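# Move the mislabeled office box into the door tote

## Task

Every closed box on the office desks carries a FULL or EMPTY label, and exactly one of those labels is false. Get that mislabeled box into the tote near the door so it lies wholly inside, not overhanging the rim, and leave all the other boxes resting on their own desks. The robot must not tip over or be left leaning, and nothing may count on the robot to hold it in place when the scene ends.

## Robot and tools

Robot: a Hello Robot Stretch 3 with one arm. A two-wheeled base (0.33 m long, 0.34 m wide) carries a mast with a lift; the arm telescopes out to the robot's right side, and the wrist has yaw, pitch and roll plus a gripper. The base only drives straight or spins in place; it cannot slide sideways, so to move the gripper forward you drive the base. Spinning pivots about the point between the drive wheels, 0.05 m behind the front edge; with the arm in and the wrist folded, the swept circle has radius 0.28 m, and an unfolded level wrist reaches beyond it.

Frames: the base frame has its origin on the floor between the drive wheels, x forward, y left, z up; hand_pose is reported in it, at the point where closed fingertips meet. The odometry frame is the base frame at the scene's start; heading is positive to the left, within -3.142 to 3.142.

execute_actions takes "actions", a list run in order (empty list = just report). Each action may hold "robot", "steps" (1 to 450 control steps at 30 per second, default 1) and "until" (ends the action early once all its conditions hold; needs "steps"). An action with only "steps" simply waits. "robot" is one command object, a list of up to 8 commands run one after another (with {"pause_s": s}, s up to 15 s, as a wait item), or {"stop": true} which brakes everything and clears the queue.

A command may contain:
- "base": exactly one key. {"translate_m": d} is a relative drive of d metres along the current heading, forward positive, |d| at most 1. {"rotate_rad": a} is a relative turn of a radians in place, counter-clockwise (left) positive, |a| at most 3.2. Both are measured from where the base stands when that command begins.
- "joints": a dictionary of absolute targets by name; unnamed joints keep their current targets. lift_m 0 to 1.1 (arm height on mast, m); arm_m 0 to 0.52 (extension, m); wrist_yaw_rad -1.345 to 4.42 (0 along the arm, positive toward the front, 3.0 folded over the base); wrist_pitch_rad -1.57 to 0.451 (0 level, negative tips fingers down); wrist_roll_rad -2.911 to 2.911 (0 fingers side by side); gripper_m -0.089 to 0.179 (wider when higher; actual fingertip gap is 0.007 smaller near closed, 0.025 smaller wide open, zero under 0.007); head_pan_rad -3.953 to 1.73 (0 forward, positive left, -1.57 looks along the arm); head_tilt_rad -1.53 to 0.419 (negative looks down).
- "contact_limits": {"arm_m": e}, effort percent 1 to 100 at which the arm halts; lower is softer, valid until the arm's next command.
Base and joint motions in one command start together and keep running across later actions; a new command overrides at once and discards any older queue. A bad value rejects the whole call.

"until" example: {"robot": {"status": "ended"}} waits for every motion and queue to finish. Fields can also be compared, e.g. {"lift_m": [">", 0.3]} or {"base_status": ["!=", "moving"]}, using =, !=, <, <=, >, >=. {"any": {"status": "ended"}} fires when any one motion ends.

zoom_image: {"camera": one of head_camera, nav_camera, wrist_camera, "region": [x0, y0, x1, y1]} in pixels of that camera's last image, top-left origin, at most 504 by 504. Use it to read box labels. head_camera and nav_camera turn with the head; wrist_camera rides the gripper.

finished_scene: {"scene": n} closes the scene; call it only after all motion has ended.

Results: base_status and joint_status words are moving, done, off_target (stuck away from goal, may still push), contact_stop (lift or arm hit something and went slack), time_out, stopped, not_commanded, torque_fault (wrist servo off about 10 s). The bracket after base_status shows travelled distance and goal. joint_goals lists targets; measured_speeds gives encoder speeds; refusals, queue (idle/running/done/dropped/stopped) and queue_left track commands; lines starting refused:, dropped: or replaced: explain events. on_its_own appears when the robot changed a goal, a joint is slack or off, an effort is abnormal at rest, or base_tilt has moved 3 degrees or more from its start. lidar_m has 12 sectors of 30 degrees, first straight ahead, counting counter-clockwise, seen at 0.17 m height. wrist_depth_mm and head_depth_mm are 7x7 median-depth grids. motor_effort is percent per motor with peak in brackets; base_odometry counts wheel turns; base_tilt shows forward and right lean in degrees.

Cautions: fast base motion (0.30 m/s, 1.9 rad/s) needs lift_m under 0.30, arm_m under 0.03 and wrist_yaw_rad over 2.54; otherwise it is slowed. Fold or unfold the wrist only with lift_m 0.32 to 0.95, pitch -0.4 and roll near 0; once folded the lift may drop to 0.25. With yaw below -0.4 keep pitch at -0.5 or lower. To grasp, command gripper_m below the box width; to let go, open 0.02 past where the pads touched. Pushing on something rigid with the gripper above about 0.45 m can topple the robot, as can a second push after a contact_stop, driving while gripping something fixed, or snagging furniture (especially reversing). If tilt shows, back off in small steps, free the gripper, and lower lift_m near 0.2. Avoid drops, slams and hard shoves, and make sure every box rests on its own before finishing.

Each tool is called after "Request:" as a command line: name --argument value for each argument, lists and objects as JSON in quotes; but a table of rows of numbers goes row by row, as --pt "numbers of a row", without its own name.

## Session

Request:
execute_actions --actions '[]'

Scene clock: 0.00 s.
robot.base_odometry: x=+0.000 y=+0.000 heading=+0.000 (m, m, rad; robot's odometry frame)
robot.turned_by_wheels: +0.000 (rad since the last result)
robot.turned_by_imu: +0.000 (rad since the last result)
robot.base_tilt: forward=+0.8 right=-0.8 (deg)
robot.lidar_m: 1.95 1.95 1.50 1.82 1.88 2.50 1.81 2.09 2.00 1.62 1.81 2.06
robot.head_depth_mm: 1520 2367 2367 2336 2301 2298 2142 / 1511 2360 2358 2329 2327 2332 2236 / 1741 2332 2335 2336 2301 2323 2236 / 1764 2326 2303 2315 2325 2329 2222 / 1751 2357 2318 2338 2322 2318 2232 / 1773 2364 2360 2307 2330 2299 2009 / 1774 2323 2355 2351 2322 2344 2178
robot.base_status: not_commanded
robot.joint_positions: lift_m=+0.549 arm_m=-0.001 wrist_yaw_rad=+2.927 wrist_pitch_rad=-0.503 wrist_roll_rad=-0.008 gripper_m=+0.037 head_pan_rad=-0.002 head_tilt_rad=+0.002
robot.joint_goals: lift_m=+0.549 arm_m=-0.001 wrist_yaw_rad=+2.927 wrist_pitch_rad=-0.503 wrist_roll_rad=-0.008 gripper_m=+0.037 head_pan_rad=-0.002 head_tilt_rad=+0.002
robot.joint_status: lift_m=not_commanded arm_m=not_commanded wrist_yaw_rad=not_commanded wrist_pitch_rad=not_commanded wrist_roll_rad=not_commanded gripper_m=not_commanded head_pan_rad=not_commanded head_tilt_rad=not_commanded
robot.measured_speeds: translate_m=+0.000 rotate_rad=+0.000 lift_m=+0.000 arm_m=+0.000 wrist_yaw_rad=+0.000 wrist_pitch_rad=+0.000 wrist_roll_rad=+0.000 head_pan_rad=+0.000 head_tilt_rad=+0.000
robot: refusals=0 queue=idle queue_left=0
robot.motor_effort: left_wheel=+0 right_wheel=-1 lift_m=+26 arm_m=-1 wrist_yaw_rad=+1 wrist_pitch_rad=+5 wrist_roll_rad=+0 gripper_m=-1 head_pan_rad=+1 head_tilt_rad=+0 (%)
robot.hand_pose: x=+0.0242 y=+0.0636 z=+0.5433 quat_wxyz=(+0.248, +0.697, +0.103, +0.665) (m; robot's base frame)
robot.wrist_depth_mm: - - - - - - - / - - - - - - - / - - - - - - - / 991 964 - - - - - / 823 820 - 877 907 900 929 / 707 727 728 754 755 769 800 / 629 649 669 668 662 690 672
pictures: head_camera (sideways: a quarter turn clockwise sets it upright), nav_camera (sideways: a quarter turn counterclockwise sets it upright), wrist_camera
Images, in order (width x height): head_camera 896x504, nav_camera 672x504, wrist_camera 644x364.

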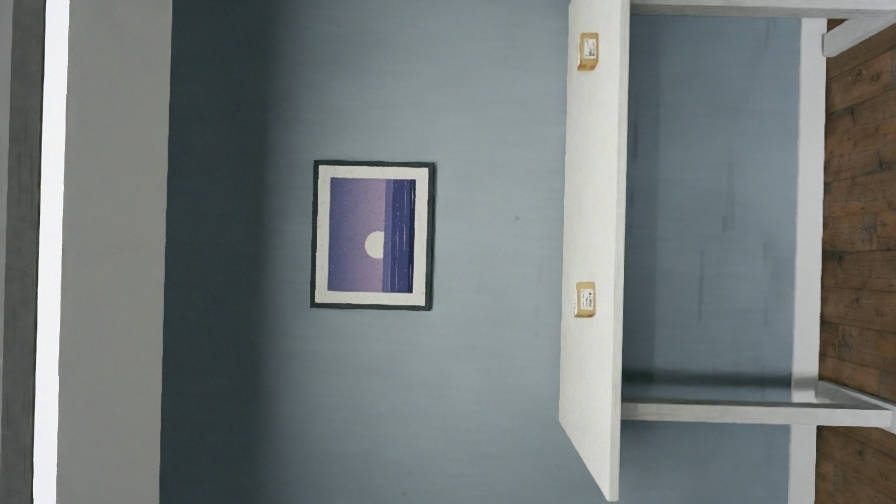

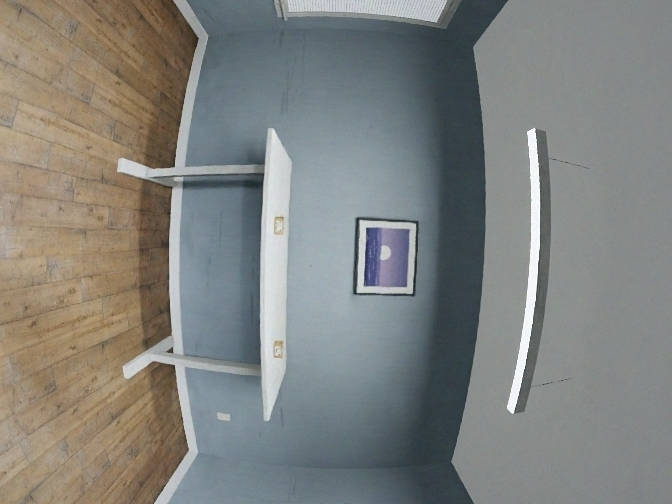

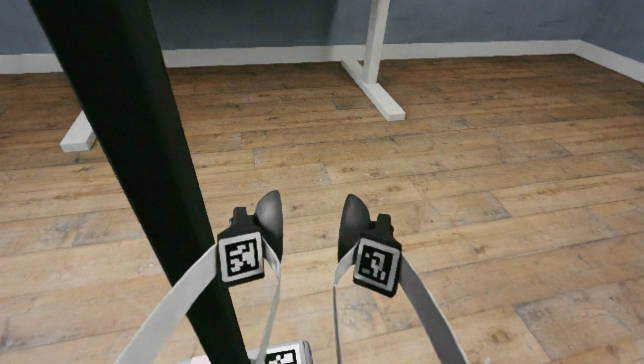

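Request:
execute_actions --actions '[{"robot":{"joints":{"head_pan_rad":1.57,"head_tilt_rad":-0.4}},"steps":200,"until":{"robot":{"status":"ended"}}}]'

Request:
execute_actions --actions '[{"robot":{"joints":{"head_pan_rad":-1.57}},"steps":200,"until":{"robot":{"status":"ended"}}}]'

Request:
execute_actions --actions '[{"robot":{"joints":{"head_pan_rad":-3.14}},"steps":200,"until":{"robot":{"status":"ended"}}}]'

Scene clock: 2.07 s.
robot.base_odometry: x=+0.000 y=+0.000 heading=+0.000 (m, m, rad; robot's odometry frame)
robot.turned_by_wheels: +0.000 (rad since the last result)
robot.turned_by_imu: +0.000 (rad since the last result)
robot.base_tilt: forward=+0.8 right=-0.8 (deg)
robot.lidar_m: 1.95 1.95 1.50 1.82 1.87 2.50 1.81 2.09 2.00 1.63 1.80 2.07
robot.head_depth_mm: 1550 1655 1728 1473 2017 1677 1387 / 1542 1650 1745 1920 2075 1745 1387 / 1542 1655 1734 1917 2079 1749 1387 / 1539 1645 1737 1906 2059 1733 1384 / 1529 1660 1737 1915 2066 1745 1382 / 1546 1644 1726 1930 2062 1739 1385 / 1539 1657 1720 1908 2029 1677 1381
robot.base_status: not_commanded
robot.joint_positions: lift_m=+0.549 arm_m=-0.001 wrist_yaw_rad=+2.927 wrist_pitch_rad=-0.503 wrist_roll_rad=-0.008 gripper_m=+0.037 head_pan_rad=+1.563 head_tilt_rad=-0.395
robot.joint_goals: lift_m=+0.549 arm_m=-0.001 wrist_yaw_rad=+2.927 wrist_pitch_rad=-0.503 wrist_roll_rad=-0.008 gripper_m=+0.037 head_pan_rad=+1.570 head_tilt_rad=-0.400
robot.joint_status: lift_m=not_commanded arm_m=not_commanded wrist_yaw_rad=not_commanded wrist_pitch_rad=not_commanded wrist_roll_rad=not_commanded gripper_m=not_commanded head_pan_rad=done head_tilt_rad=done
robot.measured_speeds: translate_m=+0.000 rotate_rad=+0.000 lift_m=+0.000 arm_m=+0.000 wrist_yaw_rad=+0.000 wrist_pitch_rad=+0.000 wrist_roll_rad=+0.000 head_pan_rad=+0.000 head_tilt_rad=+0.000
robot: refusals=0 queue=done queue_left=0
robot.motor_effort: left_wheel=+0(0) right_wheel=-1(1) lift_m=+25(26) arm_m=-2(0) wrist_yaw_rad=+0(1) wrist_pitch_rad=+4(5) wrist_roll_rad=+0(0) gripper_m=+0(1) head_pan_rad=+3(36) head_tilt_rad=-2(17) (%)
robot.hand_pose: x=+0.0242 y=+0.0636 z=+0.5433 quat_wxyz=(+0.248, +0.697, +0.103, +0.665) (m; robot's base frame)
robot.wrist_depth_mm: - - - - - - - / - - - - - - - / - - - - - - - / - - - - - - - / 819 842 - 866 897 905 918 / 749 734 723 763 776 765 797 / 624 642 655 660 663 672 707
pictures: head_camera (sideways: a quarter turn clockwise sets it upright), nav_camera (sideways: a quarter turn counterclockwise sets it upright), wrist_camera
Images, in order (width x height): head_camera 896x504, nav_camera 672x504, wrist_camera 644x364.

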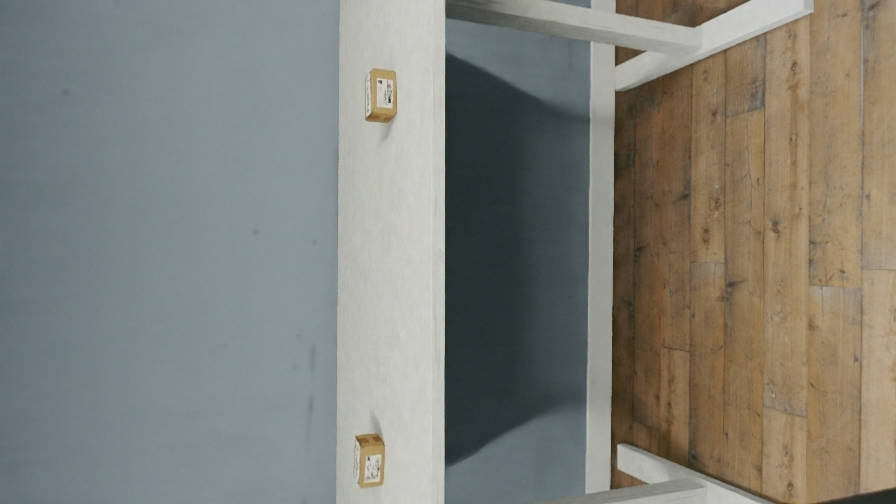

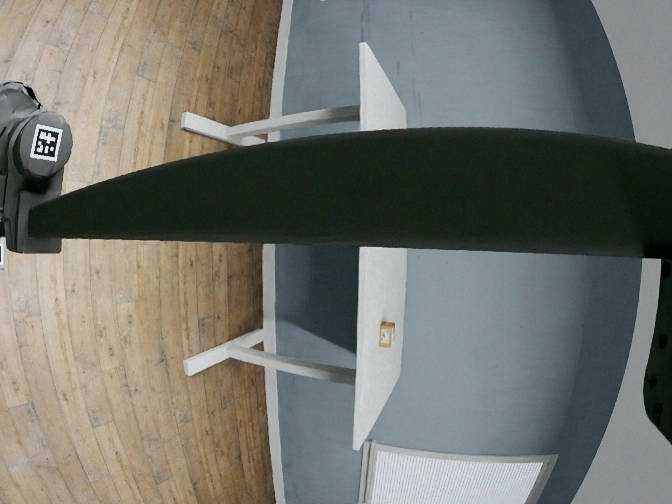

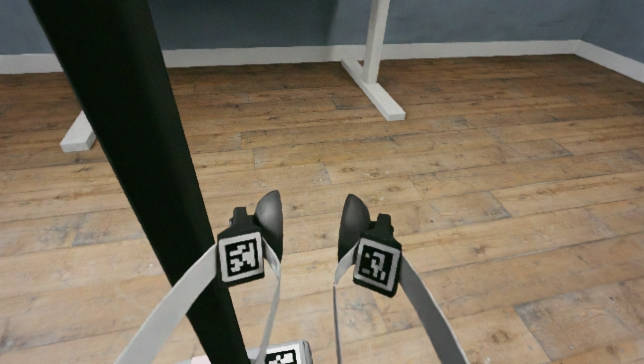

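Scene clock: 4.07 s.
robot.base_odometry: x=+0.000 y=+0.000 heading=+0.000 (m, m, rad; robot's odometry frame)
robot.turned_by_wheels: +0.000 (rad since the last result)
robot.turned_by_imu: +0.000 (rad since the last result)
robot.base_tilt: forward=+0.8 right=-0.8 (deg)
robot.lidar_m: 1.95 1.95 1.49 1.82 1.88 2.51 1.81 2.09 2.00 1.62 1.81 2.07
robot.head_depth_mm: 1631 1732 1867 2007 2152 1738 1395 / 1636 1752 1879 2040 2156 1765 1402 / 1641 1785 1893 2054 2179 1732 1393 / 1608 1737 1863 2033 2147 1747 1389 / 1595 1721 1829 1996 2097 1737 1375 / 1591 1694 1844 2005 2094 1720 1386 / 1587 1707 1835 1987 2085 1725 1378
robot.base_status: not_commanded
robot.joint_positions: lift_m=+0.549 arm_m=-0.001 wrist_yaw_rad=+2.927 wrist_pitch_rad=-0.503 wrist_roll_rad=-0.008 gripper_m=+0.037 head_pan_rad=-1.563 head_tilt_rad=-0.395
robot.joint_goals: lift_m=+0.549 arm_m=-0.001 wrist_yaw_rad=+2.927 wrist_pitch_rad=-0.503 wrist_roll_rad=-0.008 gripper_m=+0.037 head_pan_rad=-1.570 head_tilt_rad=-0.400
robot.joint_status: lift_m=not_commanded arm_m=not_commanded wrist_yaw_rad=not_commanded wrist_pitch_rad=not_commanded wrist_roll_rad=not_commanded gripper_m=not_commanded head_pan_rad=done head_tilt_rad=done
robot.measured_speeds: translate_m=+0.000 rotate_rad=+0.000 lift_m=+0.000 arm_m=+0.000 wrist_yaw_rad=+0.000 wrist_pitch_rad=+0.000 wrist_roll_rad=+0.000 head_pan_rad=+0.000 head_tilt_rad=+0.000
robot: refusals=0 queue=done queue_left=0
robot.motor_effort: left_wheel=+0(0) right_wheel=-1(1) lift_m=+26(25) arm_m=-3(1) wrist_yaw_rad=+0(1) wrist_pitch_rad=+5(5) wrist_roll_rad=+0(0) gripper_m=+0(0) head_pan_rad=-3(34) head_tilt_rad=-2(2) (%)
robot.hand_pose: x=+0.0242 y=+0.0636 z=+0.5433 quat_wxyz=(+0.248, +0.697, +0.103, +0.665) (m; robot's base frame)
robot.wrist_depth_mm: - - - - - - - / - - - - - - - / - - - - - - - / 995 992 - - - - - / 826 861 - 890 907 906 941 / 721 732 721 739 763 769 789 / 635 646 656 662 673 668 674
pictures: head_camera (sideways: a quarter turn clockwise sets it upright), nav_camera (sideways: a quarter turn counterclockwise sets it upright), wrist_camera
Images, in order (width x height): head_camera 896x504, nav_camera 672x504, wrist_camera 644x364.

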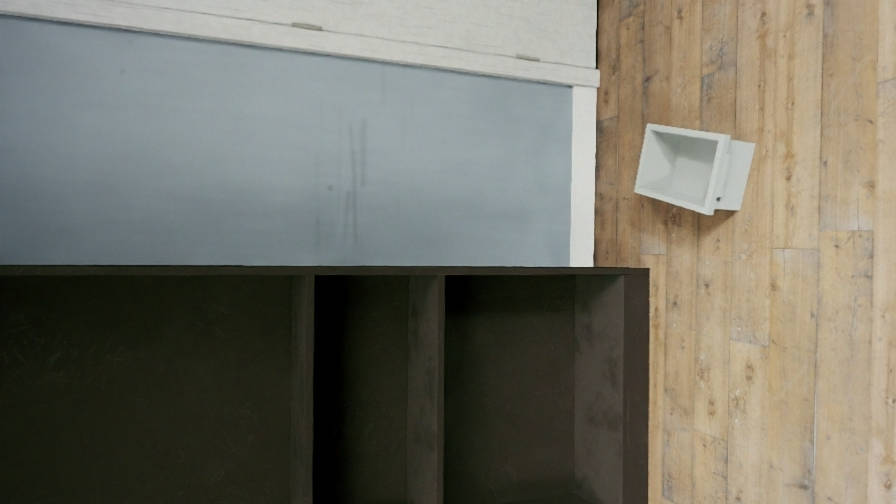

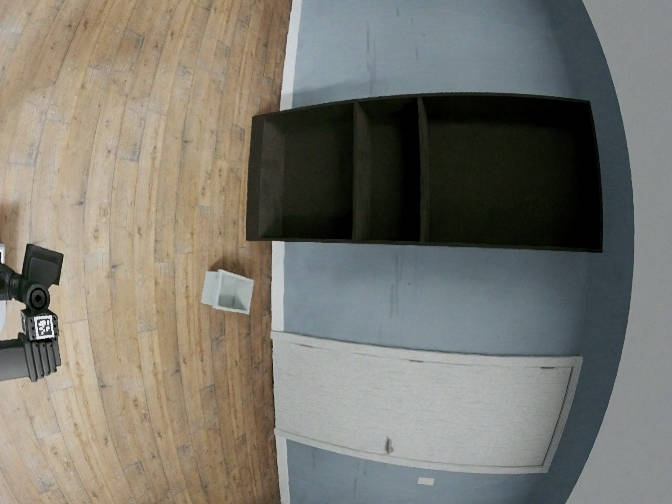

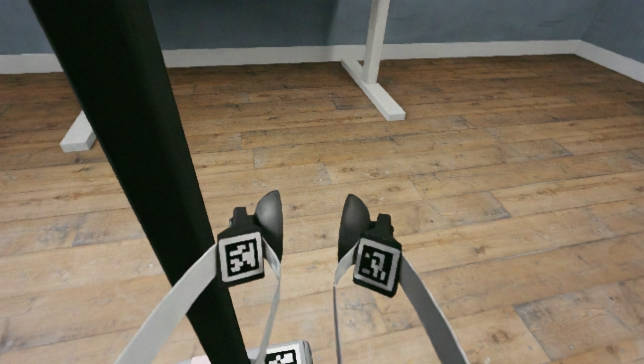

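Scene clock: 5.40 s.
robot.base_odometry: x=+0.000 y=+0.000 heading=+0.000 (m, m, rad; robot's odometry frame)
robot.turned_by_wheels: +0.000 (rad since the last result)
robot.turned_by_imu: +0.000 (rad since the last result)
robot.base_tilt: forward=+0.8 right=-0.8 (deg)
robot.lidar_m: 1.95 1.95 1.49 1.82 1.87 2.50 1.81 2.09 2.00 1.62 1.81 2.06
robot.head_depth_mm: 2025 2190 2323 2509 2363 1757 1391 / 2015 2182 2308 2516 2268 1751 1386 / 2041 2174 2277 2480 2256 1748 1390 / 2066 2216 2275 2544 2234 1742 1388 / 2065 2187 2301 2559 2329 1726 1391 / 2047 2209 2302 2566 2333 1741 1382 / 2062 2191 2309 2551 2242 1729 1379
robot.base_status: not_commanded
robot.joint_positions: lift_m=+0.549 arm_m=-0.001 wrist_yaw_rad=+2.927 wrist_pitch_rad=-0.503 wrist_roll_rad=-0.008 gripper_m=+0.037 head_pan_rad=-3.133 head_tilt_rad=-0.395
robot.joint_goals: lift_m=+0.549 arm_m=-0.001 wrist_yaw_rad=+2.927 wrist_pitch_rad=-0.503 wrist_roll_rad=-0.008 gripper_m=+0.037 head_pan_rad=-3.140 head_tilt_rad=-0.400
robot.joint_status: lift_m=not_commanded arm_m=not_commanded wrist_yaw_rad=not_commanded wrist_pitch_rad=not_commanded wrist_roll_rad=not_commanded gripper_m=not_commanded head_pan_rad=done head_tilt_rad=done
robot.measured_speeds: translate_m=+0.000 rotate_rad=+0.000 lift_m=+0.000 arm_m=+0.000 wrist_yaw_rad=+0.000 wrist_pitch_rad=+0.000 wrist_roll_rad=+0.000 head_pan_rad=+0.000 head_tilt_rad=+0.000
robot: refusals=0 queue=done queue_left=0
robot.motor_effort: left_wheel=+0(0) right_wheel=-1(1) lift_m=+26(26) arm_m=-2(1) wrist_yaw_rad=+0(1) wrist_pitch_rad=+6(5) wrist_roll_rad=+0(0) gripper_m=-1(1) head_pan_rad=-3(35) head_tilt_rad=-2(2) (%)
robot.hand_pose: x=+0.0242 y=+0.0636 z=+0.5433 quat_wxyz=(+0.248, +0.697, +0.103, +0.665) (m; robot's base frame)
robot.wrist_depth_mm: - - - - - - - / - - - - - - - / - - - - - - - / 967 980 - - - - - / 835 851 - 911 896 889 941 / 716 712 721 746 766 772 782 / 631 649 651 653 666 678 685
pictures: head_camera (sideways: a quarter turn clockwise sets it upright), nav_camera (sideways: a quarter turn counterclockwise sets it upright), wrist_camera
Images, in order (width x height): head_camera 896x504, nav_camera 672x504, wrist_camera 644x364.

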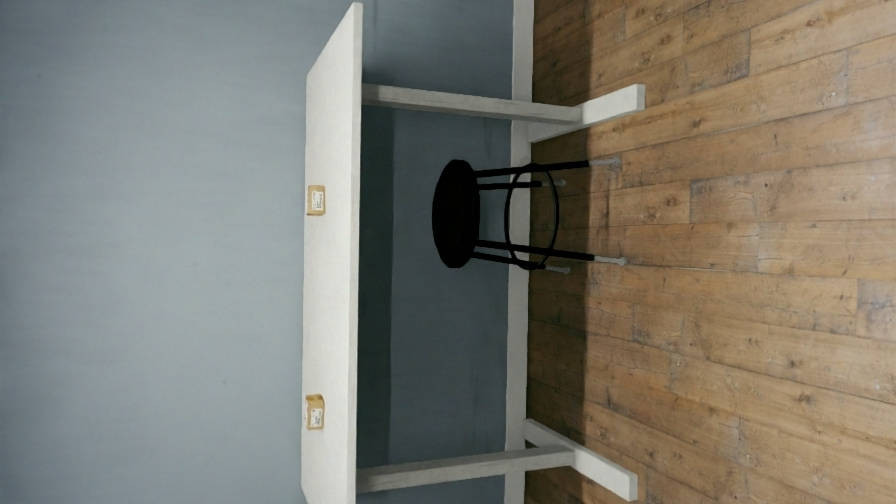

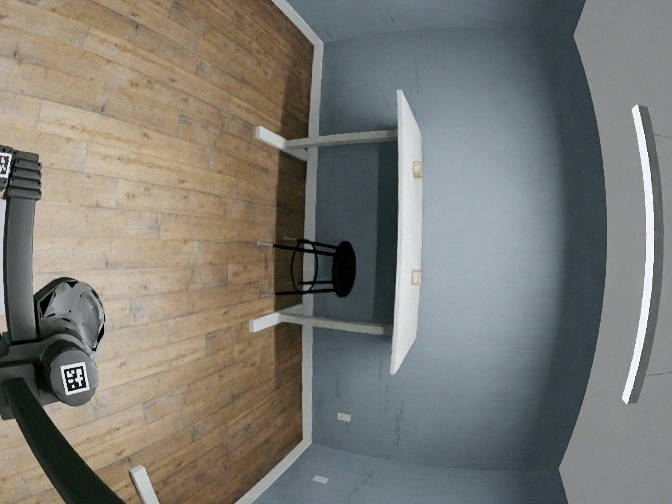

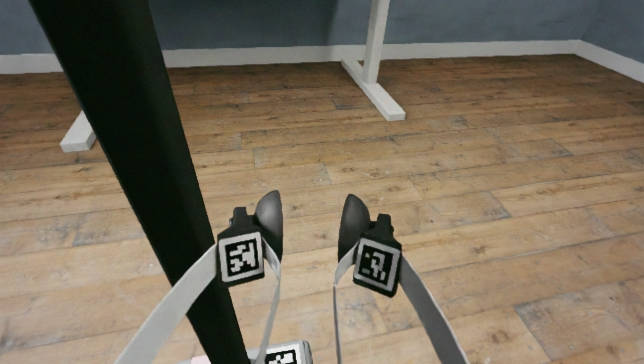

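Request:
execute_actions --actions '[{"robot":[{"joints":{"lift_m":0.25,"head_pan_rad":-1.57,"head_tilt_rad":-0.6}},{"base":{"translate_m":1.0}},{"base":{"translate_m":0.4}},{"base":{"rotate_rad":1.571}},{"base":{"translate_m":0.16},"joints":{"lift_m":0.9,"wrist_pitch_rad":-0.4}},{"joints":{"wrist_yaw_rad":0,"gripper_m":0.15}},{"joints":{"wrist_pitch_rad":0}}],"steps":450,"until":{"robot":{"status":"ended"}}},{"steps":300,"until":{"robot":{"status":"ended"}}}]'

Scene clock: 24.97 s.
robot.base_odometry: x=+1.400 y=+0.160 heading=+1.571 (m, m, rad; robot's odometry frame)
robot.turned_by_wheels: +1.571 (rad since the last result)
robot.turned_by_imu: +1.582 (rad since the last result)
robot.base_tilt: forward=+0.8 right=-0.9 (deg)
robot.lidar_m: 1.70 1.47 2.35 3.19 2.97 1.81 1.91 1.02 1.00 0.95 0.59 1.32
robot.head_depth_mm: 771 857 910 636 483 388 325 / 775 855 910 635 480 387 324 / 774 860 913 635 450 388 324 / 776 859 913 634 435 388 324 / 779 860 912 634 451 387 324 / 774 859 912 633 481 387 323 / 779 862 919 633 480 386 323
robot.base_status: done (translate_m +0.1600 of +0.1600)
robot.joint_positions: lift_m=+0.696 arm_m=-0.001 wrist_yaw_rad=+2.927 wrist_pitch_rad=-0.420 wrist_roll_rad=-0.008 gripper_m=+0.037 head_pan_rad=-1.577 head_tilt_rad=-0.593
robot.joint_goals: lift_m=+0.696 arm_m=-0.001 wrist_yaw_rad=+2.927 wrist_pitch_rad=-0.400 wrist_roll_rad=-0.008 gripper_m=+0.037 head_pan_rad=-1.570 head_tilt_rad=-0.600
robot.joint_status: lift_m=contact_stop arm_m=not_commanded wrist_yaw_rad=not_commanded wrist_pitch_rad=done wrist_roll_rad=not_commanded gripper_m=not_commanded head_pan_rad=done head_tilt_rad=done
robot.measured_speeds: translate_m=+0.000 rotate_rad=+0.000 lift_m=+0.000 arm_m=+0.000 wrist_yaw_rad=+0.000 wrist_pitch_rad=+0.000 wrist_roll_rad=+0.000 head_pan_rad=+0.000 head_tilt_rad=+0.000
robot: refusals=0 queue=dropped queue_left=0
robot.on_its_own: lift_m is slack since a contact_stop, until your next command for it (your +0.900 is given up)
robot.motor_effort: left_wheel=-4(10) right_wheel=+2(7) lift_m=+25(52) arm_m=-2(2) wrist_yaw_rad=+0(1) wrist_pitch_rad=+7(9) wrist_roll_rad=+0(0) gripper_m=+0(0) head_pan_rad=+4(34) head_tilt_rad=-2(14) (%)
robot.hand_pose: x=+0.0265 y=+0.0746 z=+0.7077 quat_wxyz=(+0.221, +0.700, +0.074, +0.675) (m; robot's base frame)
robot.wrist_depth_mm: - - - - - - - / - - - - - - - / - - - - - - - / - - - - - - - / - - - - - - - / 928 919 948 - 990 - - / 801 810 853 832 849 874 861
pictures: head_camera (sideways: a quarter turn clockwise sets it upright), nav_camera (sideways: a quarter turn counterclockwise sets it upright), wrist_camera
dropped: robot: command 4 of its queue: lift_m: contact_stop
Images, in order (width x height): head_camera 896x504, nav_camera 672x504, wrist_camera 644x364.

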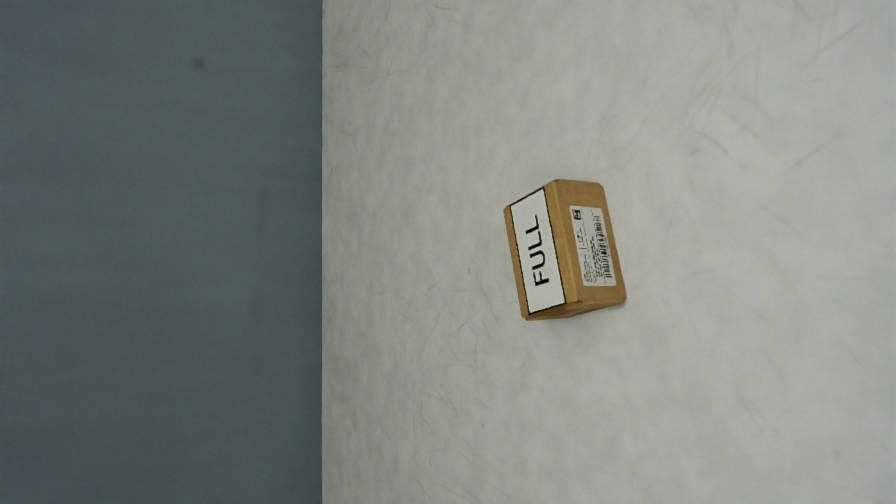

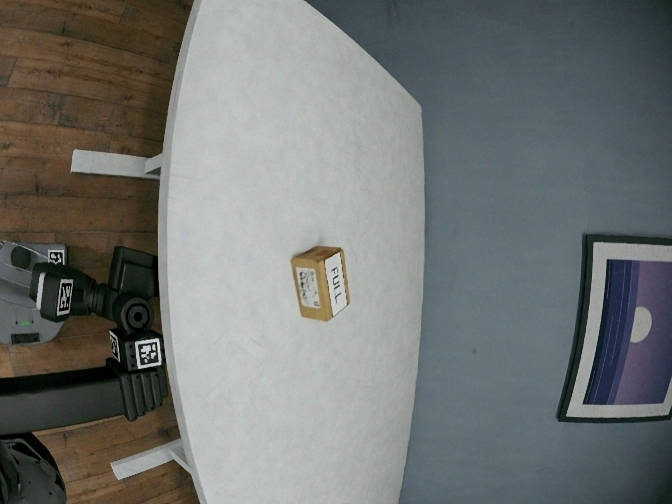

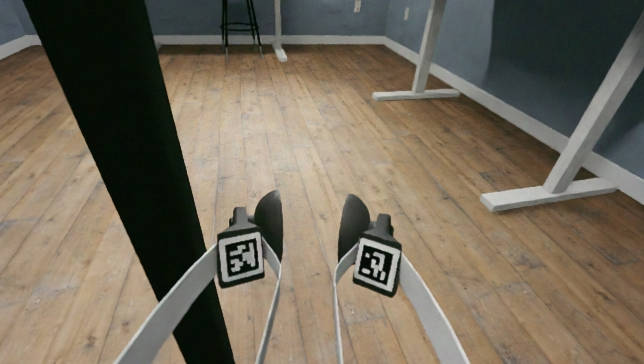

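Request:
execute_actions --actions '[{"robot":[{"joints":{"lift_m":0.6}},{"base":{"rotate_rad":1.571}},{"base":{"translate_m":0.22},"joints":{"lift_m":0.94}},{"base":{"rotate_rad":-1.571}},{"joints":{"wrist_yaw_rad":0,"gripper_m":0.15}},{"joints":{"lift_m":1.05,"wrist_pitch_rad":0}}],"steps":450,"until":{"robot":{"status":"ended"}}},{"steps":300,"until":{"robot":{"status":"ended"}}}]'

Scene clock: 42.33 s.
robot.base_odometry: x=+1.180 y=+0.160 heading=+1.571 (m, m, rad; robot's odometry frame)
robot.turned_by_wheels: +0.000 (rad since the last result)
robot.turned_by_imu: -0.001 (rad since the last result)
robot.base_tilt: forward=+0.8 right=-0.9 (deg)
robot.lidar_m: 1.70 1.37 2.17 2.97 2.98 2.07 1.76 1.16 1.23 1.17 0.78 1.62
robot.head_depth_mm: 959 1065 - - - - 1195 / 958 1048 - - - - 1188 / 961 1052 - - - - 1189 / 967 1063 933 607 516 1465 1220 / 960 1073 995 607 516 1459 1218 / 961 1066 933 631 517 1384 1204 / 967 1070 927 632 516 1387 1218
robot.base_status: done (rotate_rad -1.5709 of -1.5710)
robot.joint_positions: lift_m=+1.050 arm_m=-0.001 wrist_yaw_rad=+0.002 wrist_pitch_rad=-0.025 wrist_roll_rad=-0.013 gripper_m=+0.150 head_pan_rad=-1.577 head_tilt_rad=-0.593
robot.joint_goals: lift_m=+1.050 arm_m=-0.001 wrist_yaw_rad=+0.000 wrist_pitch_rad=+0.000 wrist_roll_rad=-0.013 gripper_m=+0.150 head_pan_rad=-1.570 head_tilt_rad=-0.600
robot.joint_status: lift_m=done arm_m=not_commanded wrist_yaw_rad=done wrist_pitch_rad=done wrist_roll_rad=not_commanded gripper_m=done head_pan_rad=done head_tilt_rad=done
robot.measured_speeds: translate_m=+0.000 rotate_rad=+0.000 lift_m=+0.000 arm_m=+0.000 wrist_yaw_rad=+0.000 wrist_pitch_rad=+0.000 wrist_roll_rad=+0.000 head_pan_rad=+0.000 head_tilt_rad=+0.000
robot: refusals=0 queue=done queue_left=0
robot.motor_effort: left_wheel=+2(14) right_wheel=-2(13) lift_m=+28(52) arm_m=-1(0) wrist_yaw_rad=-2(42) wrist_pitch_rad=+9(9) wrist_roll_rad=+2(3) gripper_m=+0(81) head_pan_rad=+3(3) head_tilt_rad=-2(2) (%)
robot.hand_pose: x=-0.0208 y=-0.3999 z=+1.1582 quat_wxyz=(+0.712, +0.010, -0.702, -0.008) (m; robot's base frame)
robot.wrist_depth_mm: 847 858 854 843 851 858 879 / 853 908 907 889 901 901 912 / 907 919 939 913 930 941 976 / 930 988 955 988 975 - - / 987 - 673 707 743 829 790 / 480 452 483 472 514 - 541 / 362 370 373 384 392 399 423
pictures: head_camera (sideways: a quarter turn clockwise sets it upright), nav_camera (sideways: a quarter turn counterclockwise sets it upright), wrist_camera
Images, in order (width x height): head_camera 896x504, nav_camera 672x504, wrist_camera 644x364.

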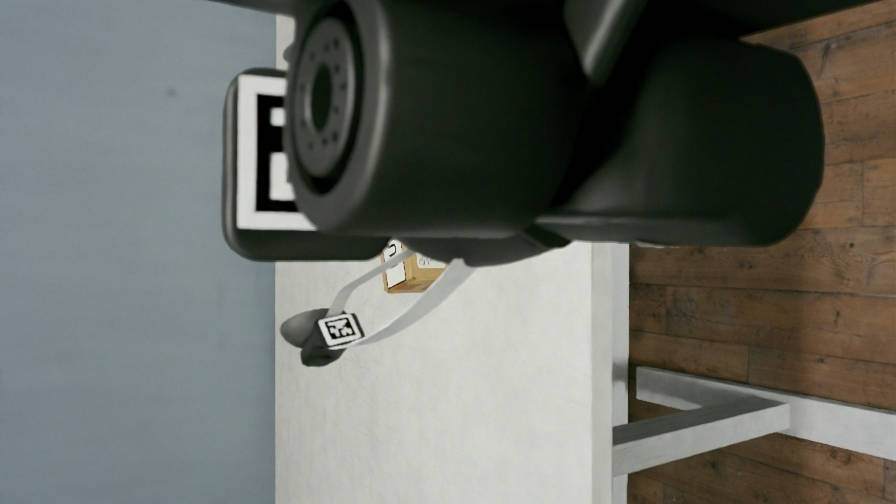

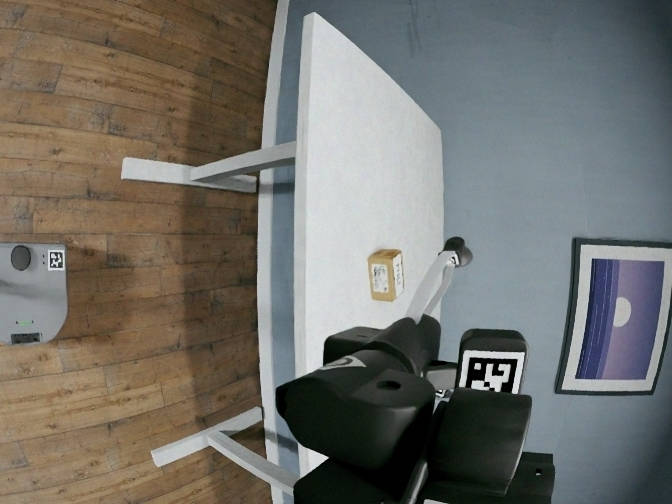

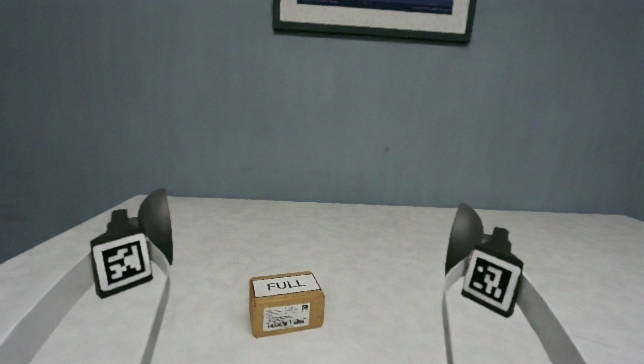

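Request:
execute_actions --actions '[{"robot":{"base":{"translate_m":0.05},"joints":{"lift_m":0.95,"gripper_m":0.179,"arm_m":0.08}},"steps":450,"until":{"robot":{"status":"ended"}}}]'

Scene clock: 45.43 s.
robot.base_odometry: x=+1.180 y=+0.210 heading=+1.571 (m, m, rad; robot's odometry frame)
robot.turned_by_wheels: +0.000 (rad since the last result)
robot.turned_by_imu: +0.000 (rad since the last result)
robot.base_tilt: forward=+0.8 right=-0.8 (deg)
robot.lidar_m: 1.64 1.32 2.14 2.98 3.06 2.11 1.80 1.19 1.22 1.17 0.76 1.61
robot.head_depth_mm: 956 1060 935 700 - - 1201 / 960 1063 934 699 - - 1222 / 964 1063 931 - - - 1221 / 969 1064 932 662 481 1423 1222 / 969 1066 929 606 498 1455 1224 / 966 1063 925 632 499 1222 1189 / 963 1065 928 635 497 1444 1220
robot.base_status: done (translate_m +0.0500 of +0.0500)
robot.joint_positions: lift_m=+0.950 arm_m=+0.080 wrist_yaw_rad=+0.002 wrist_pitch_rad=-0.025 wrist_roll_rad=-0.013 gripper_m=+0.179 head_pan_rad=-1.577 head_tilt_rad=-0.593
robot.joint_goals: lift_m=+0.950 arm_m=+0.080 wrist_yaw_rad=+0.000 wrist_pitch_rad=+0.000 wrist_roll_rad=-0.013 gripper_m=+0.179 head_pan_rad=-1.570 head_tilt_rad=-0.600
robot.joint_status: lift_m=done arm_m=done wrist_yaw_rad=done wrist_pitch_rad=done wrist_roll_rad=not_commanded gripper_m=done head_pan_rad=done head_tilt_rad=done
robot.measured_speeds: translate_m=+0.000 rotate_rad=+0.000 lift_m=+0.000 arm_m=+0.000 wrist_yaw_rad=+0.000 wrist_pitch_rad=+0.000 wrist_roll_rad=+0.000 head_pan_rad=+0.000 head_tilt_rad=+0.000
robot: refusals=0 queue=done queue_left=0
robot.motor_effort: left_wheel=+2(6) right_wheel=-3(5) lift_m=+23(29) arm_m=+2(2) wrist_yaw_rad=+0(2) wrist_pitch_rad=+9(9) wrist_roll_rad=+1(2) gripper_m=+1(83) head_pan_rad=+3(3) head_tilt_rad=-2(3) (%)
robot.hand_pose: x=-0.0210 y=-0.4802 z=+1.0585 quat_wxyz=(+0.712, +0.010, -0.702, -0.008) (m; robot's base frame)
robot.wrist_depth_mm: 771 780 770 776 797 798 805 / 809 813 799 853 831 820 824 / 850 849 826 862 889 877 890 / 881 690 713 793 850 893 904 / 399 434 433 323 479 534 519 / - 292 311 283 324 314 351 / 231 235 240 245 251 257 266
pictures: head_camera (sideways: a quarter turn clockwise sets it upright), nav_camera (sideways: a quarter turn counterclockwise sets it upright), wrist_camera
Images, in order (width x height): head_camera 896x504, nav_camera 672x504, wrist_camera 644x364.

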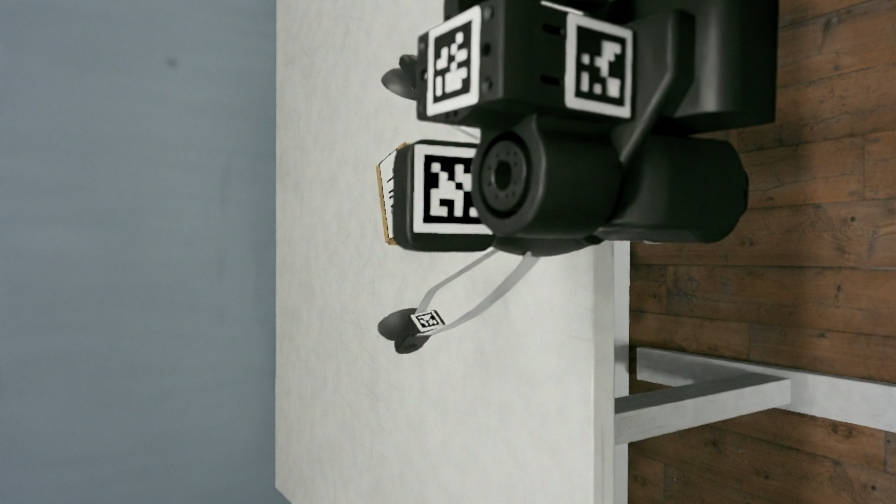

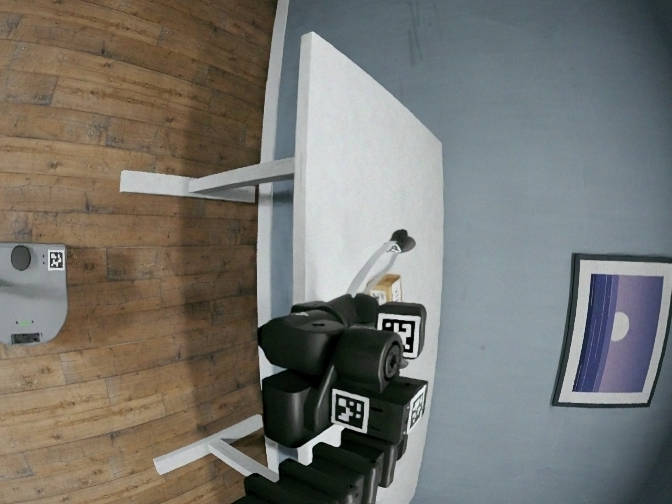

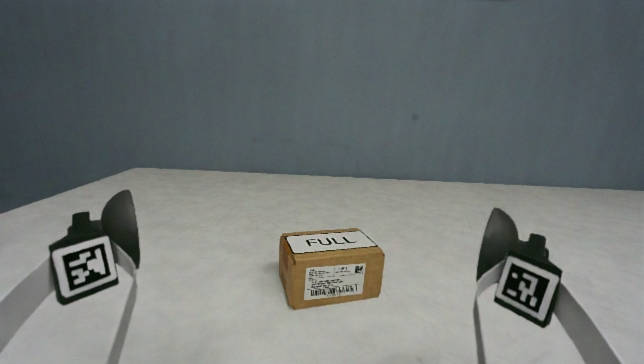

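Request:
execute_actions --actions '[{"robot":{"joints":{"lift_m":0.88,"arm_m":0.15}},"steps":450,"until":{"robot":{"status":"ended"}}}]'

Scene clock: 47.87 s.
robot.base_odometry: x=+1.180 y=+0.210 heading=+1.571 (m, m, rad; robot's odometry frame)
robot.turned_by_wheels: +0.000 (rad since the last result)
robot.turned_by_imu: +0.000 (rad since the last result)
robot.base_tilt: forward=+0.8 right=-0.9 (deg)
robot.lidar_m: 1.65 1.32 2.14 2.98 3.07 2.11 1.81 1.19 1.23 1.17 0.76 1.61
robot.head_depth_mm: 955 1061 934 666 - 1390 1220 / 958 1067 933 700 - 1391 1231 / 962 1067 930 625 - 1422 1230 / 963 1064 930 629 498 1442 1223 / 960 1067 929 620 497 1456 1221 / 959 1071 930 634 498 1223 1186 / 965 1078 926 631 498 1457 1217
robot.base_status: done (translate_m +0.0500 of +0.0500)
robot.joint_positions: lift_m=+0.880 arm_m=+0.150 wrist_yaw_rad=+0.002 wrist_pitch_rad=-0.010 wrist_roll_rad=-0.009 gripper_m=+0.179 head_pan_rad=-1.577 head_tilt_rad=-0.593
robot.joint_goals: lift_m=+0.880 arm_m=+0.150 wrist_yaw_rad=+0.000 wrist_pitch_rad=+0.000 wrist_roll_rad=-0.009 gripper_m=+0.179 head_pan_rad=-1.570 head_tilt_rad=-0.600
robot.joint_status: lift_m=done arm_m=done wrist_yaw_rad=done wrist_pitch_rad=done wrist_roll_rad=not_commanded gripper_m=done head_pan_rad=done head_tilt_rad=done
robot.measured_speeds: translate_m=+0.000 rotate_rad=+0.000 lift_m=+0.000 arm_m=+0.000 wrist_yaw_rad=+0.000 wrist_pitch_rad=+0.000 wrist_roll_rad=+0.000 head_pan_rad=+0.000 head_tilt_rad=+0.000
robot: refusals=0 queue=done queue_left=0
robot.motor_effort: left_wheel=+2(3) right_wheel=-3(3) lift_m=+20(24) arm_m=+3(3) wrist_yaw_rad=-1(2) wrist_pitch_rad=+4(10) wrist_roll_rad=+0(2) gripper_m=+1(0) head_pan_rad=+3(3) head_tilt_rad=-2(2) (%)
robot.hand_pose: x=-0.0211 y=-0.5506 z=+0.9924 quat_wxyz=(+0.711, +0.004, -0.704, -0.003) (m; robot's base frame)
robot.wrist_depth_mm: 735 719 737 726 736 748 746 / 758 728 745 752 759 763 763 / 772 770 798 781 787 784 801 / 423 452 474 501 542 586 651 / 262 276 267 190 251 338 324 / - 184 194 192 206 197 219 / 144 147 149 153 155 159 163
pictures: head_camera (sideways: a quarter turn clockwise sets it upright), nav_camera (sideways: a quarter turn counterclockwise sets it upright), wrist_camera
Images, in order (width x height): head_camera 896x504, nav_camera 672x504, wrist_camera 644x364.

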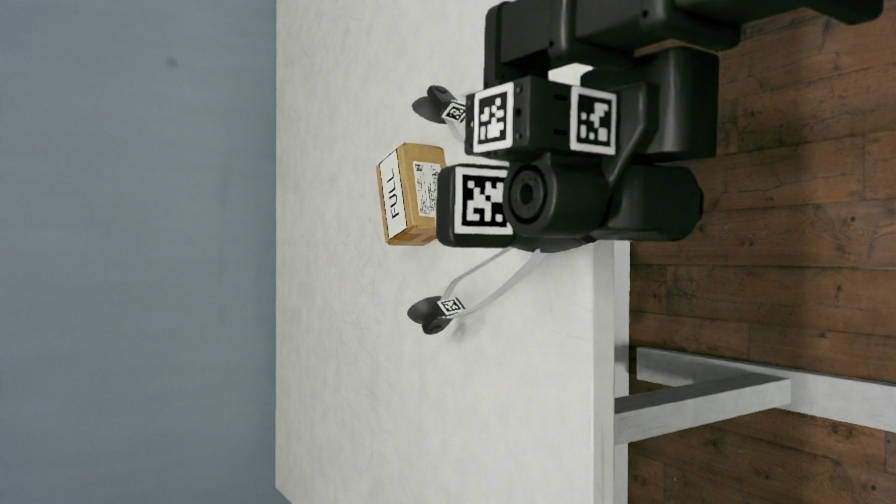

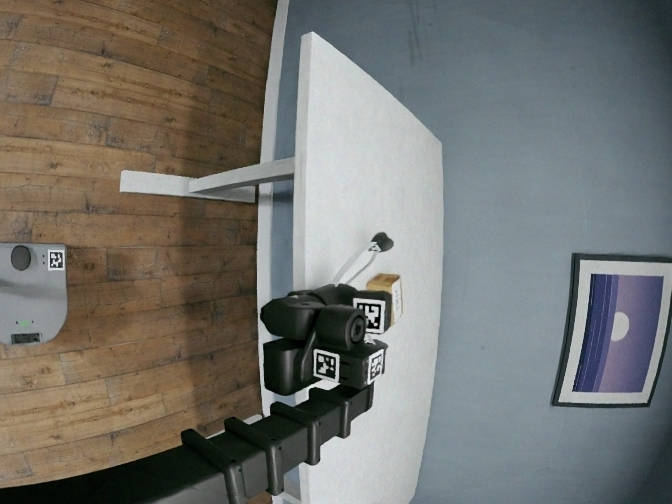

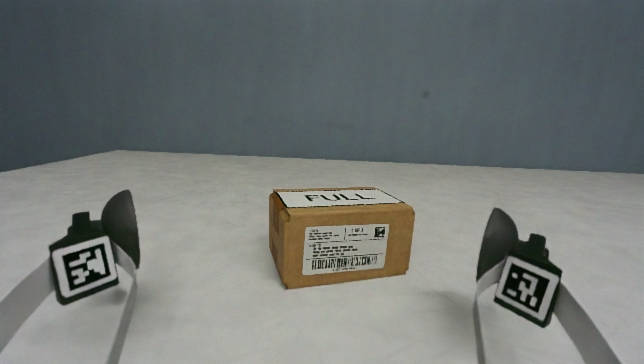

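Something is already touching the desk (effort dropped). Use 0.895.

Request:
execute_actions --actions '[{"robot":[{"joints":{"lift_m":0.895}},{"joints":{"arm_m":0.23},"base":{"translate_m":-0.015}},{"joints":{"gripper_m":0.06}},{"joints":{"lift_m":0.95}},{"pause_s":1}],"steps":450,"until":{"robot":{"status":"ended"}}}]'

Scene clock: 54.97 s.
robot.base_odometry: x=+1.180 y=+0.195 heading=+1.571 (m, m, rad; robot's odometry frame)
robot.turned_by_wheels: +0.000 (rad since the last result)
robot.turned_by_imu: -0.001 (rad since the last result)
robot.base_tilt: forward=+0.8 right=-0.8 (deg)
robot.lidar_m: 1.66 1.33 2.14 2.98 3.03 2.10 1.79 1.18 1.23 1.17 0.76 1.62
robot.head_depth_mm: 960 1063 1083 - 482 1473 1222 / 964 1064 1077 - 499 1459 1226 / 962 1061 1074 - 499 1460 1218 / 962 1066 1033 618 498 1477 1213 / 963 1068 927 634 498 1457 1230 / 965 1066 928 634 499 1303 1193 / 968 1072 924 628 497 1453 1226
robot.base_status: done (translate_m -0.0150 of -0.0150)
robot.joint_positions: lift_m=+0.950 arm_m=+0.230 wrist_yaw_rad=+0.001 wrist_pitch_rad=-0.041 wrist_roll_rad=-0.007 gripper_m=+0.061 head_pan_rad=-1.577 head_tilt_rad=-0.593
robot.joint_goals: lift_m=+0.950 arm_m=+0.230 wrist_yaw_rad=+0.000 wrist_pitch_rad=+0.000 wrist_roll_rad=-0.007 gripper_m=+0.060 head_pan_rad=-1.570 head_tilt_rad=-0.600
robot.joint_status: lift_m=done arm_m=done wrist_yaw_rad=done wrist_pitch_rad=done wrist_roll_rad=not_commanded gripper_m=done head_pan_rad=done head_tilt_rad=done
robot.measured_speeds: translate_m=+0.000 rotate_rad=+0.000 lift_m=+0.000 arm_m=+0.000 wrist_yaw_rad=+0.000 wrist_pitch_rad=+0.000 wrist_roll_rad=+0.000 head_pan_rad=+0.000 head_tilt_rad=+0.000
robot: refusals=0 queue=done queue_left=0
robot.motor_effort: left_wheel=+2(3) right_wheel=-2(6) lift_m=+30(31) arm_m=+2(2) wrist_yaw_rad=+0(1) wrist_pitch_rad=+15(15) wrist_roll_rad=-1(0) gripper_m=-17(88) head_pan_rad=+3(3) head_tilt_rad=-2(2) (%)
robot.hand_pose: x=-0.0212 y=-0.6297 z=+1.0539 quat_wxyz=(+0.710, +0.015, -0.704, -0.014) (m; robot's base frame)
robot.wrist_depth_mm: 638 646 647 669 656 657 669 / 655 652 673 665 686 692 689 / 676 700 699 697 705 704 718 / 700 631 675 705 742 731 733 / 382 397 409 427 469 456 484 / 282 281 148 145 146 321 330 / 231 226 128 126 134 246 251
pictures: head_camera (sideways: a quarter turn clockwise sets it upright), nav_camera (sideways: a quarter turn counterclockwise sets it upright), wrist_camera
Images, in order (width x height): head_camera 896x504, nav_camera 672x504, wrist_camera 644x364.

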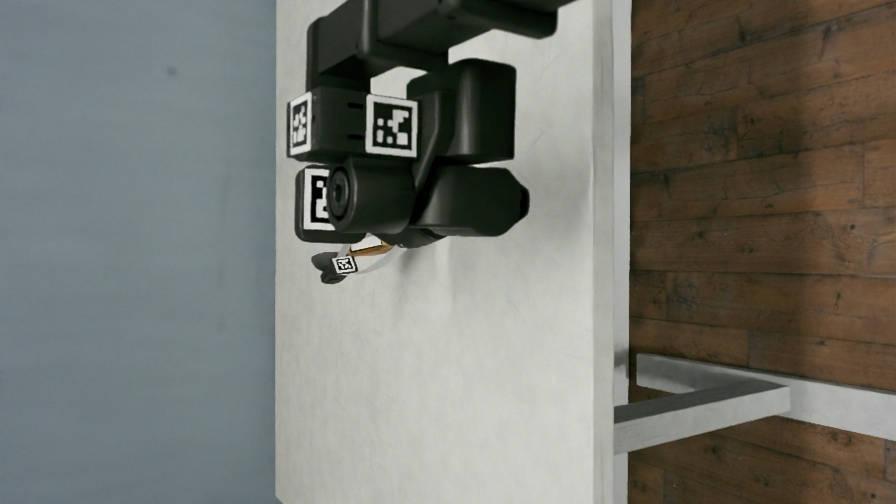

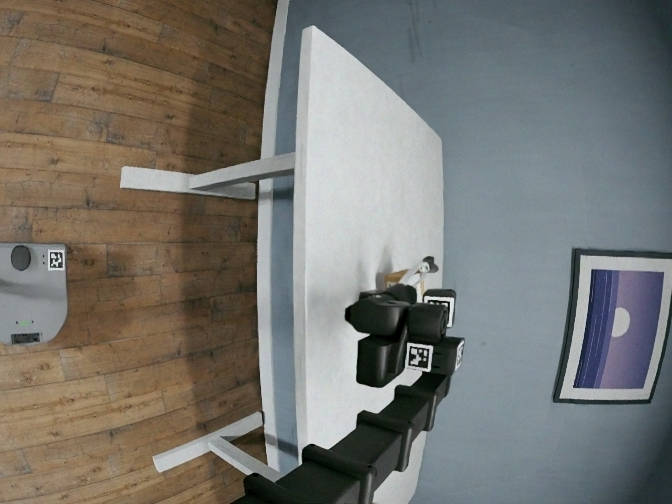

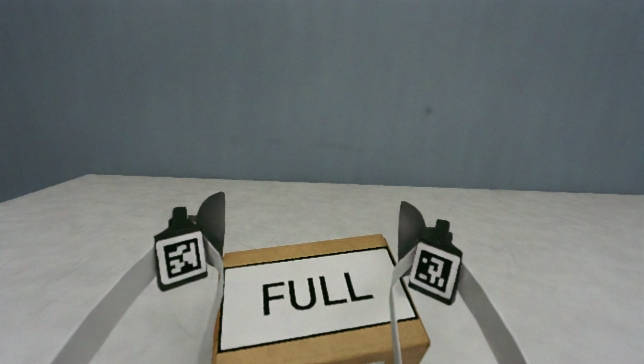

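Request:
execute_actions --actions '[{"robot":[{"joints":{"lift_m":0.92}},{"joints":{"gripper_m":0.179}},{"joints":{"lift_m":0.97}},{"joints":{"arm_m":0.08},"base":{"translate_m":-0.8}}],"steps":450,"until":{"robot":{"status":"ended"}}}]'

Scene clock: 68.93 s.
robot.base_odometry: x=+1.180 y=-0.605 heading=+1.571 (m, m, rad; robot's odometry frame)
robot.turned_by_wheels: +0.000 (rad since the last result)
robot.turned_by_imu: -0.002 (rad since the last result)
robot.base_tilt: forward=+0.8 right=-0.8 (deg)
robot.lidar_m: 2.46 2.08 3.31 3.12 1.46 1.00 1.06 1.33 1.25 0.77 1.23 1.30
robot.head_depth_mm: 984 1075 1179 - - - 1227 / 982 1083 933 - - 1362 1221 / 984 1085 1004 - - 1315 1196 / 984 1093 934 664 536 1430 1214 / 982 1086 925 620 536 1458 1225 / 987 1090 924 634 536 1449 1218 / 983 1094 927 631 535 1471 1216
robot.base_status: done (translate_m -0.8000 of -0.8000)
robot.joint_positions: lift_m=+0.970 arm_m=+0.080 wrist_yaw_rad=+0.001 wrist_pitch_rad=-0.025 wrist_roll_rad=-0.007 gripper_m=+0.179 head_pan_rad=-1.577 head_tilt_rad=-0.593
robot.joint_goals: lift_m=+0.970 arm_m=+0.080 wrist_yaw_rad=+0.000 wrist_pitch_rad=+0.000 wrist_roll_rad=-0.007 gripper_m=+0.179 head_pan_rad=-1.570 head_tilt_rad=-0.600
robot.joint_status: lift_m=done arm_m=done wrist_yaw_rad=done wrist_pitch_rad=done wrist_roll_rad=not_commanded gripper_m=done head_pan_rad=done head_tilt_rad=done
robot.measured_speeds: translate_m=+0.000 rotate_rad=+0.000 lift_m=+0.000 arm_m=+0.000 wrist_yaw_rad=+0.000 wrist_pitch_rad=+0.000 wrist_roll_rad=+0.000 head_pan_rad=+0.000 head_tilt_rad=+0.000
robot: refusals=0 queue=done queue_left=0
robot.motor_effort: left_wheel=+2(3) right_wheel=-2(6) lift_m=+28(30) arm_m=-5(5) wrist_yaw_rad=-1(1) wrist_pitch_rad=+9(15) wrist_roll_rad=-1(0) gripper_m=+0(85) head_pan_rad=+3(2) head_tilt_rad=-2(2) (%)
robot.hand_pose: x=-0.0212 y=-0.4809 z=+1.0782 quat_wxyz=(+0.710, +0.009, -0.704, -0.009) (m; robot's base frame)
robot.wrist_depth_mm: 812 803 815 820 843 837 838 / 809 811 834 841 839 871 883 / 866 876 855 878 887 875 901 / 720 778 836 858 901 921 945 / 457 478 363 506 522 950 990 / - 326 342 356 361 346 - / 258 262 266 273 276 286 -
pictures: head_camera (sideways: a quarter turn clockwise sets it upright), nav_camera (sideways: a quarter turn counterclockwise sets it upright), wrist_camera
Images, in order (width x height): head_camera 896x504, nav_camera 672x504, wrist_camera 644x364.

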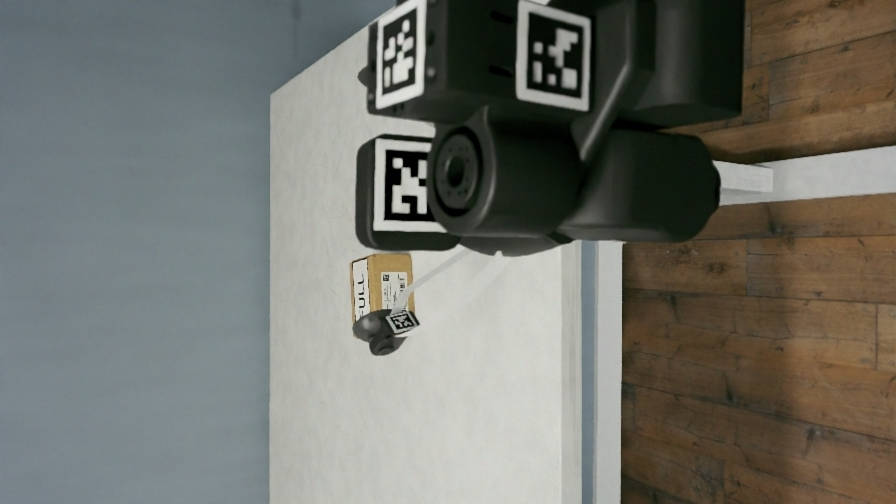

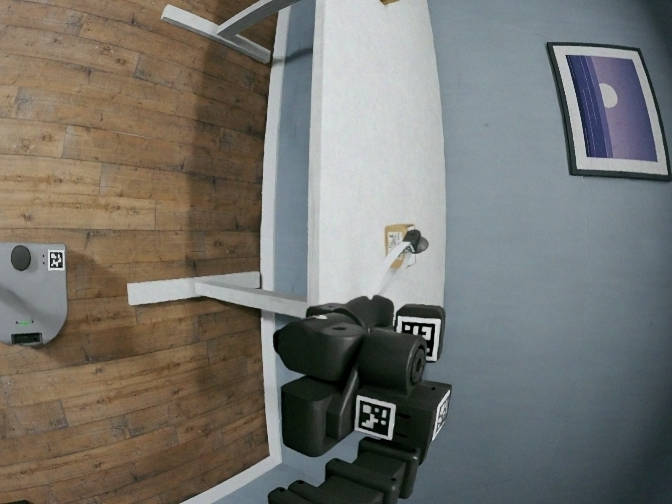

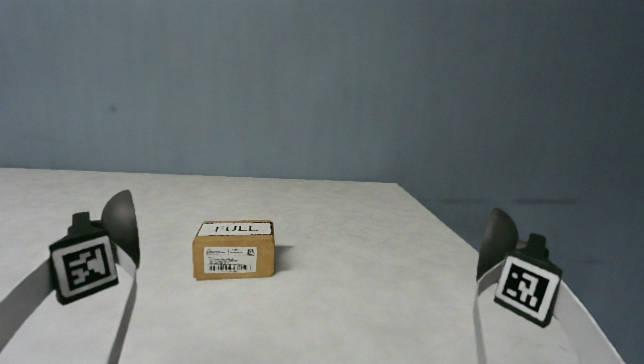

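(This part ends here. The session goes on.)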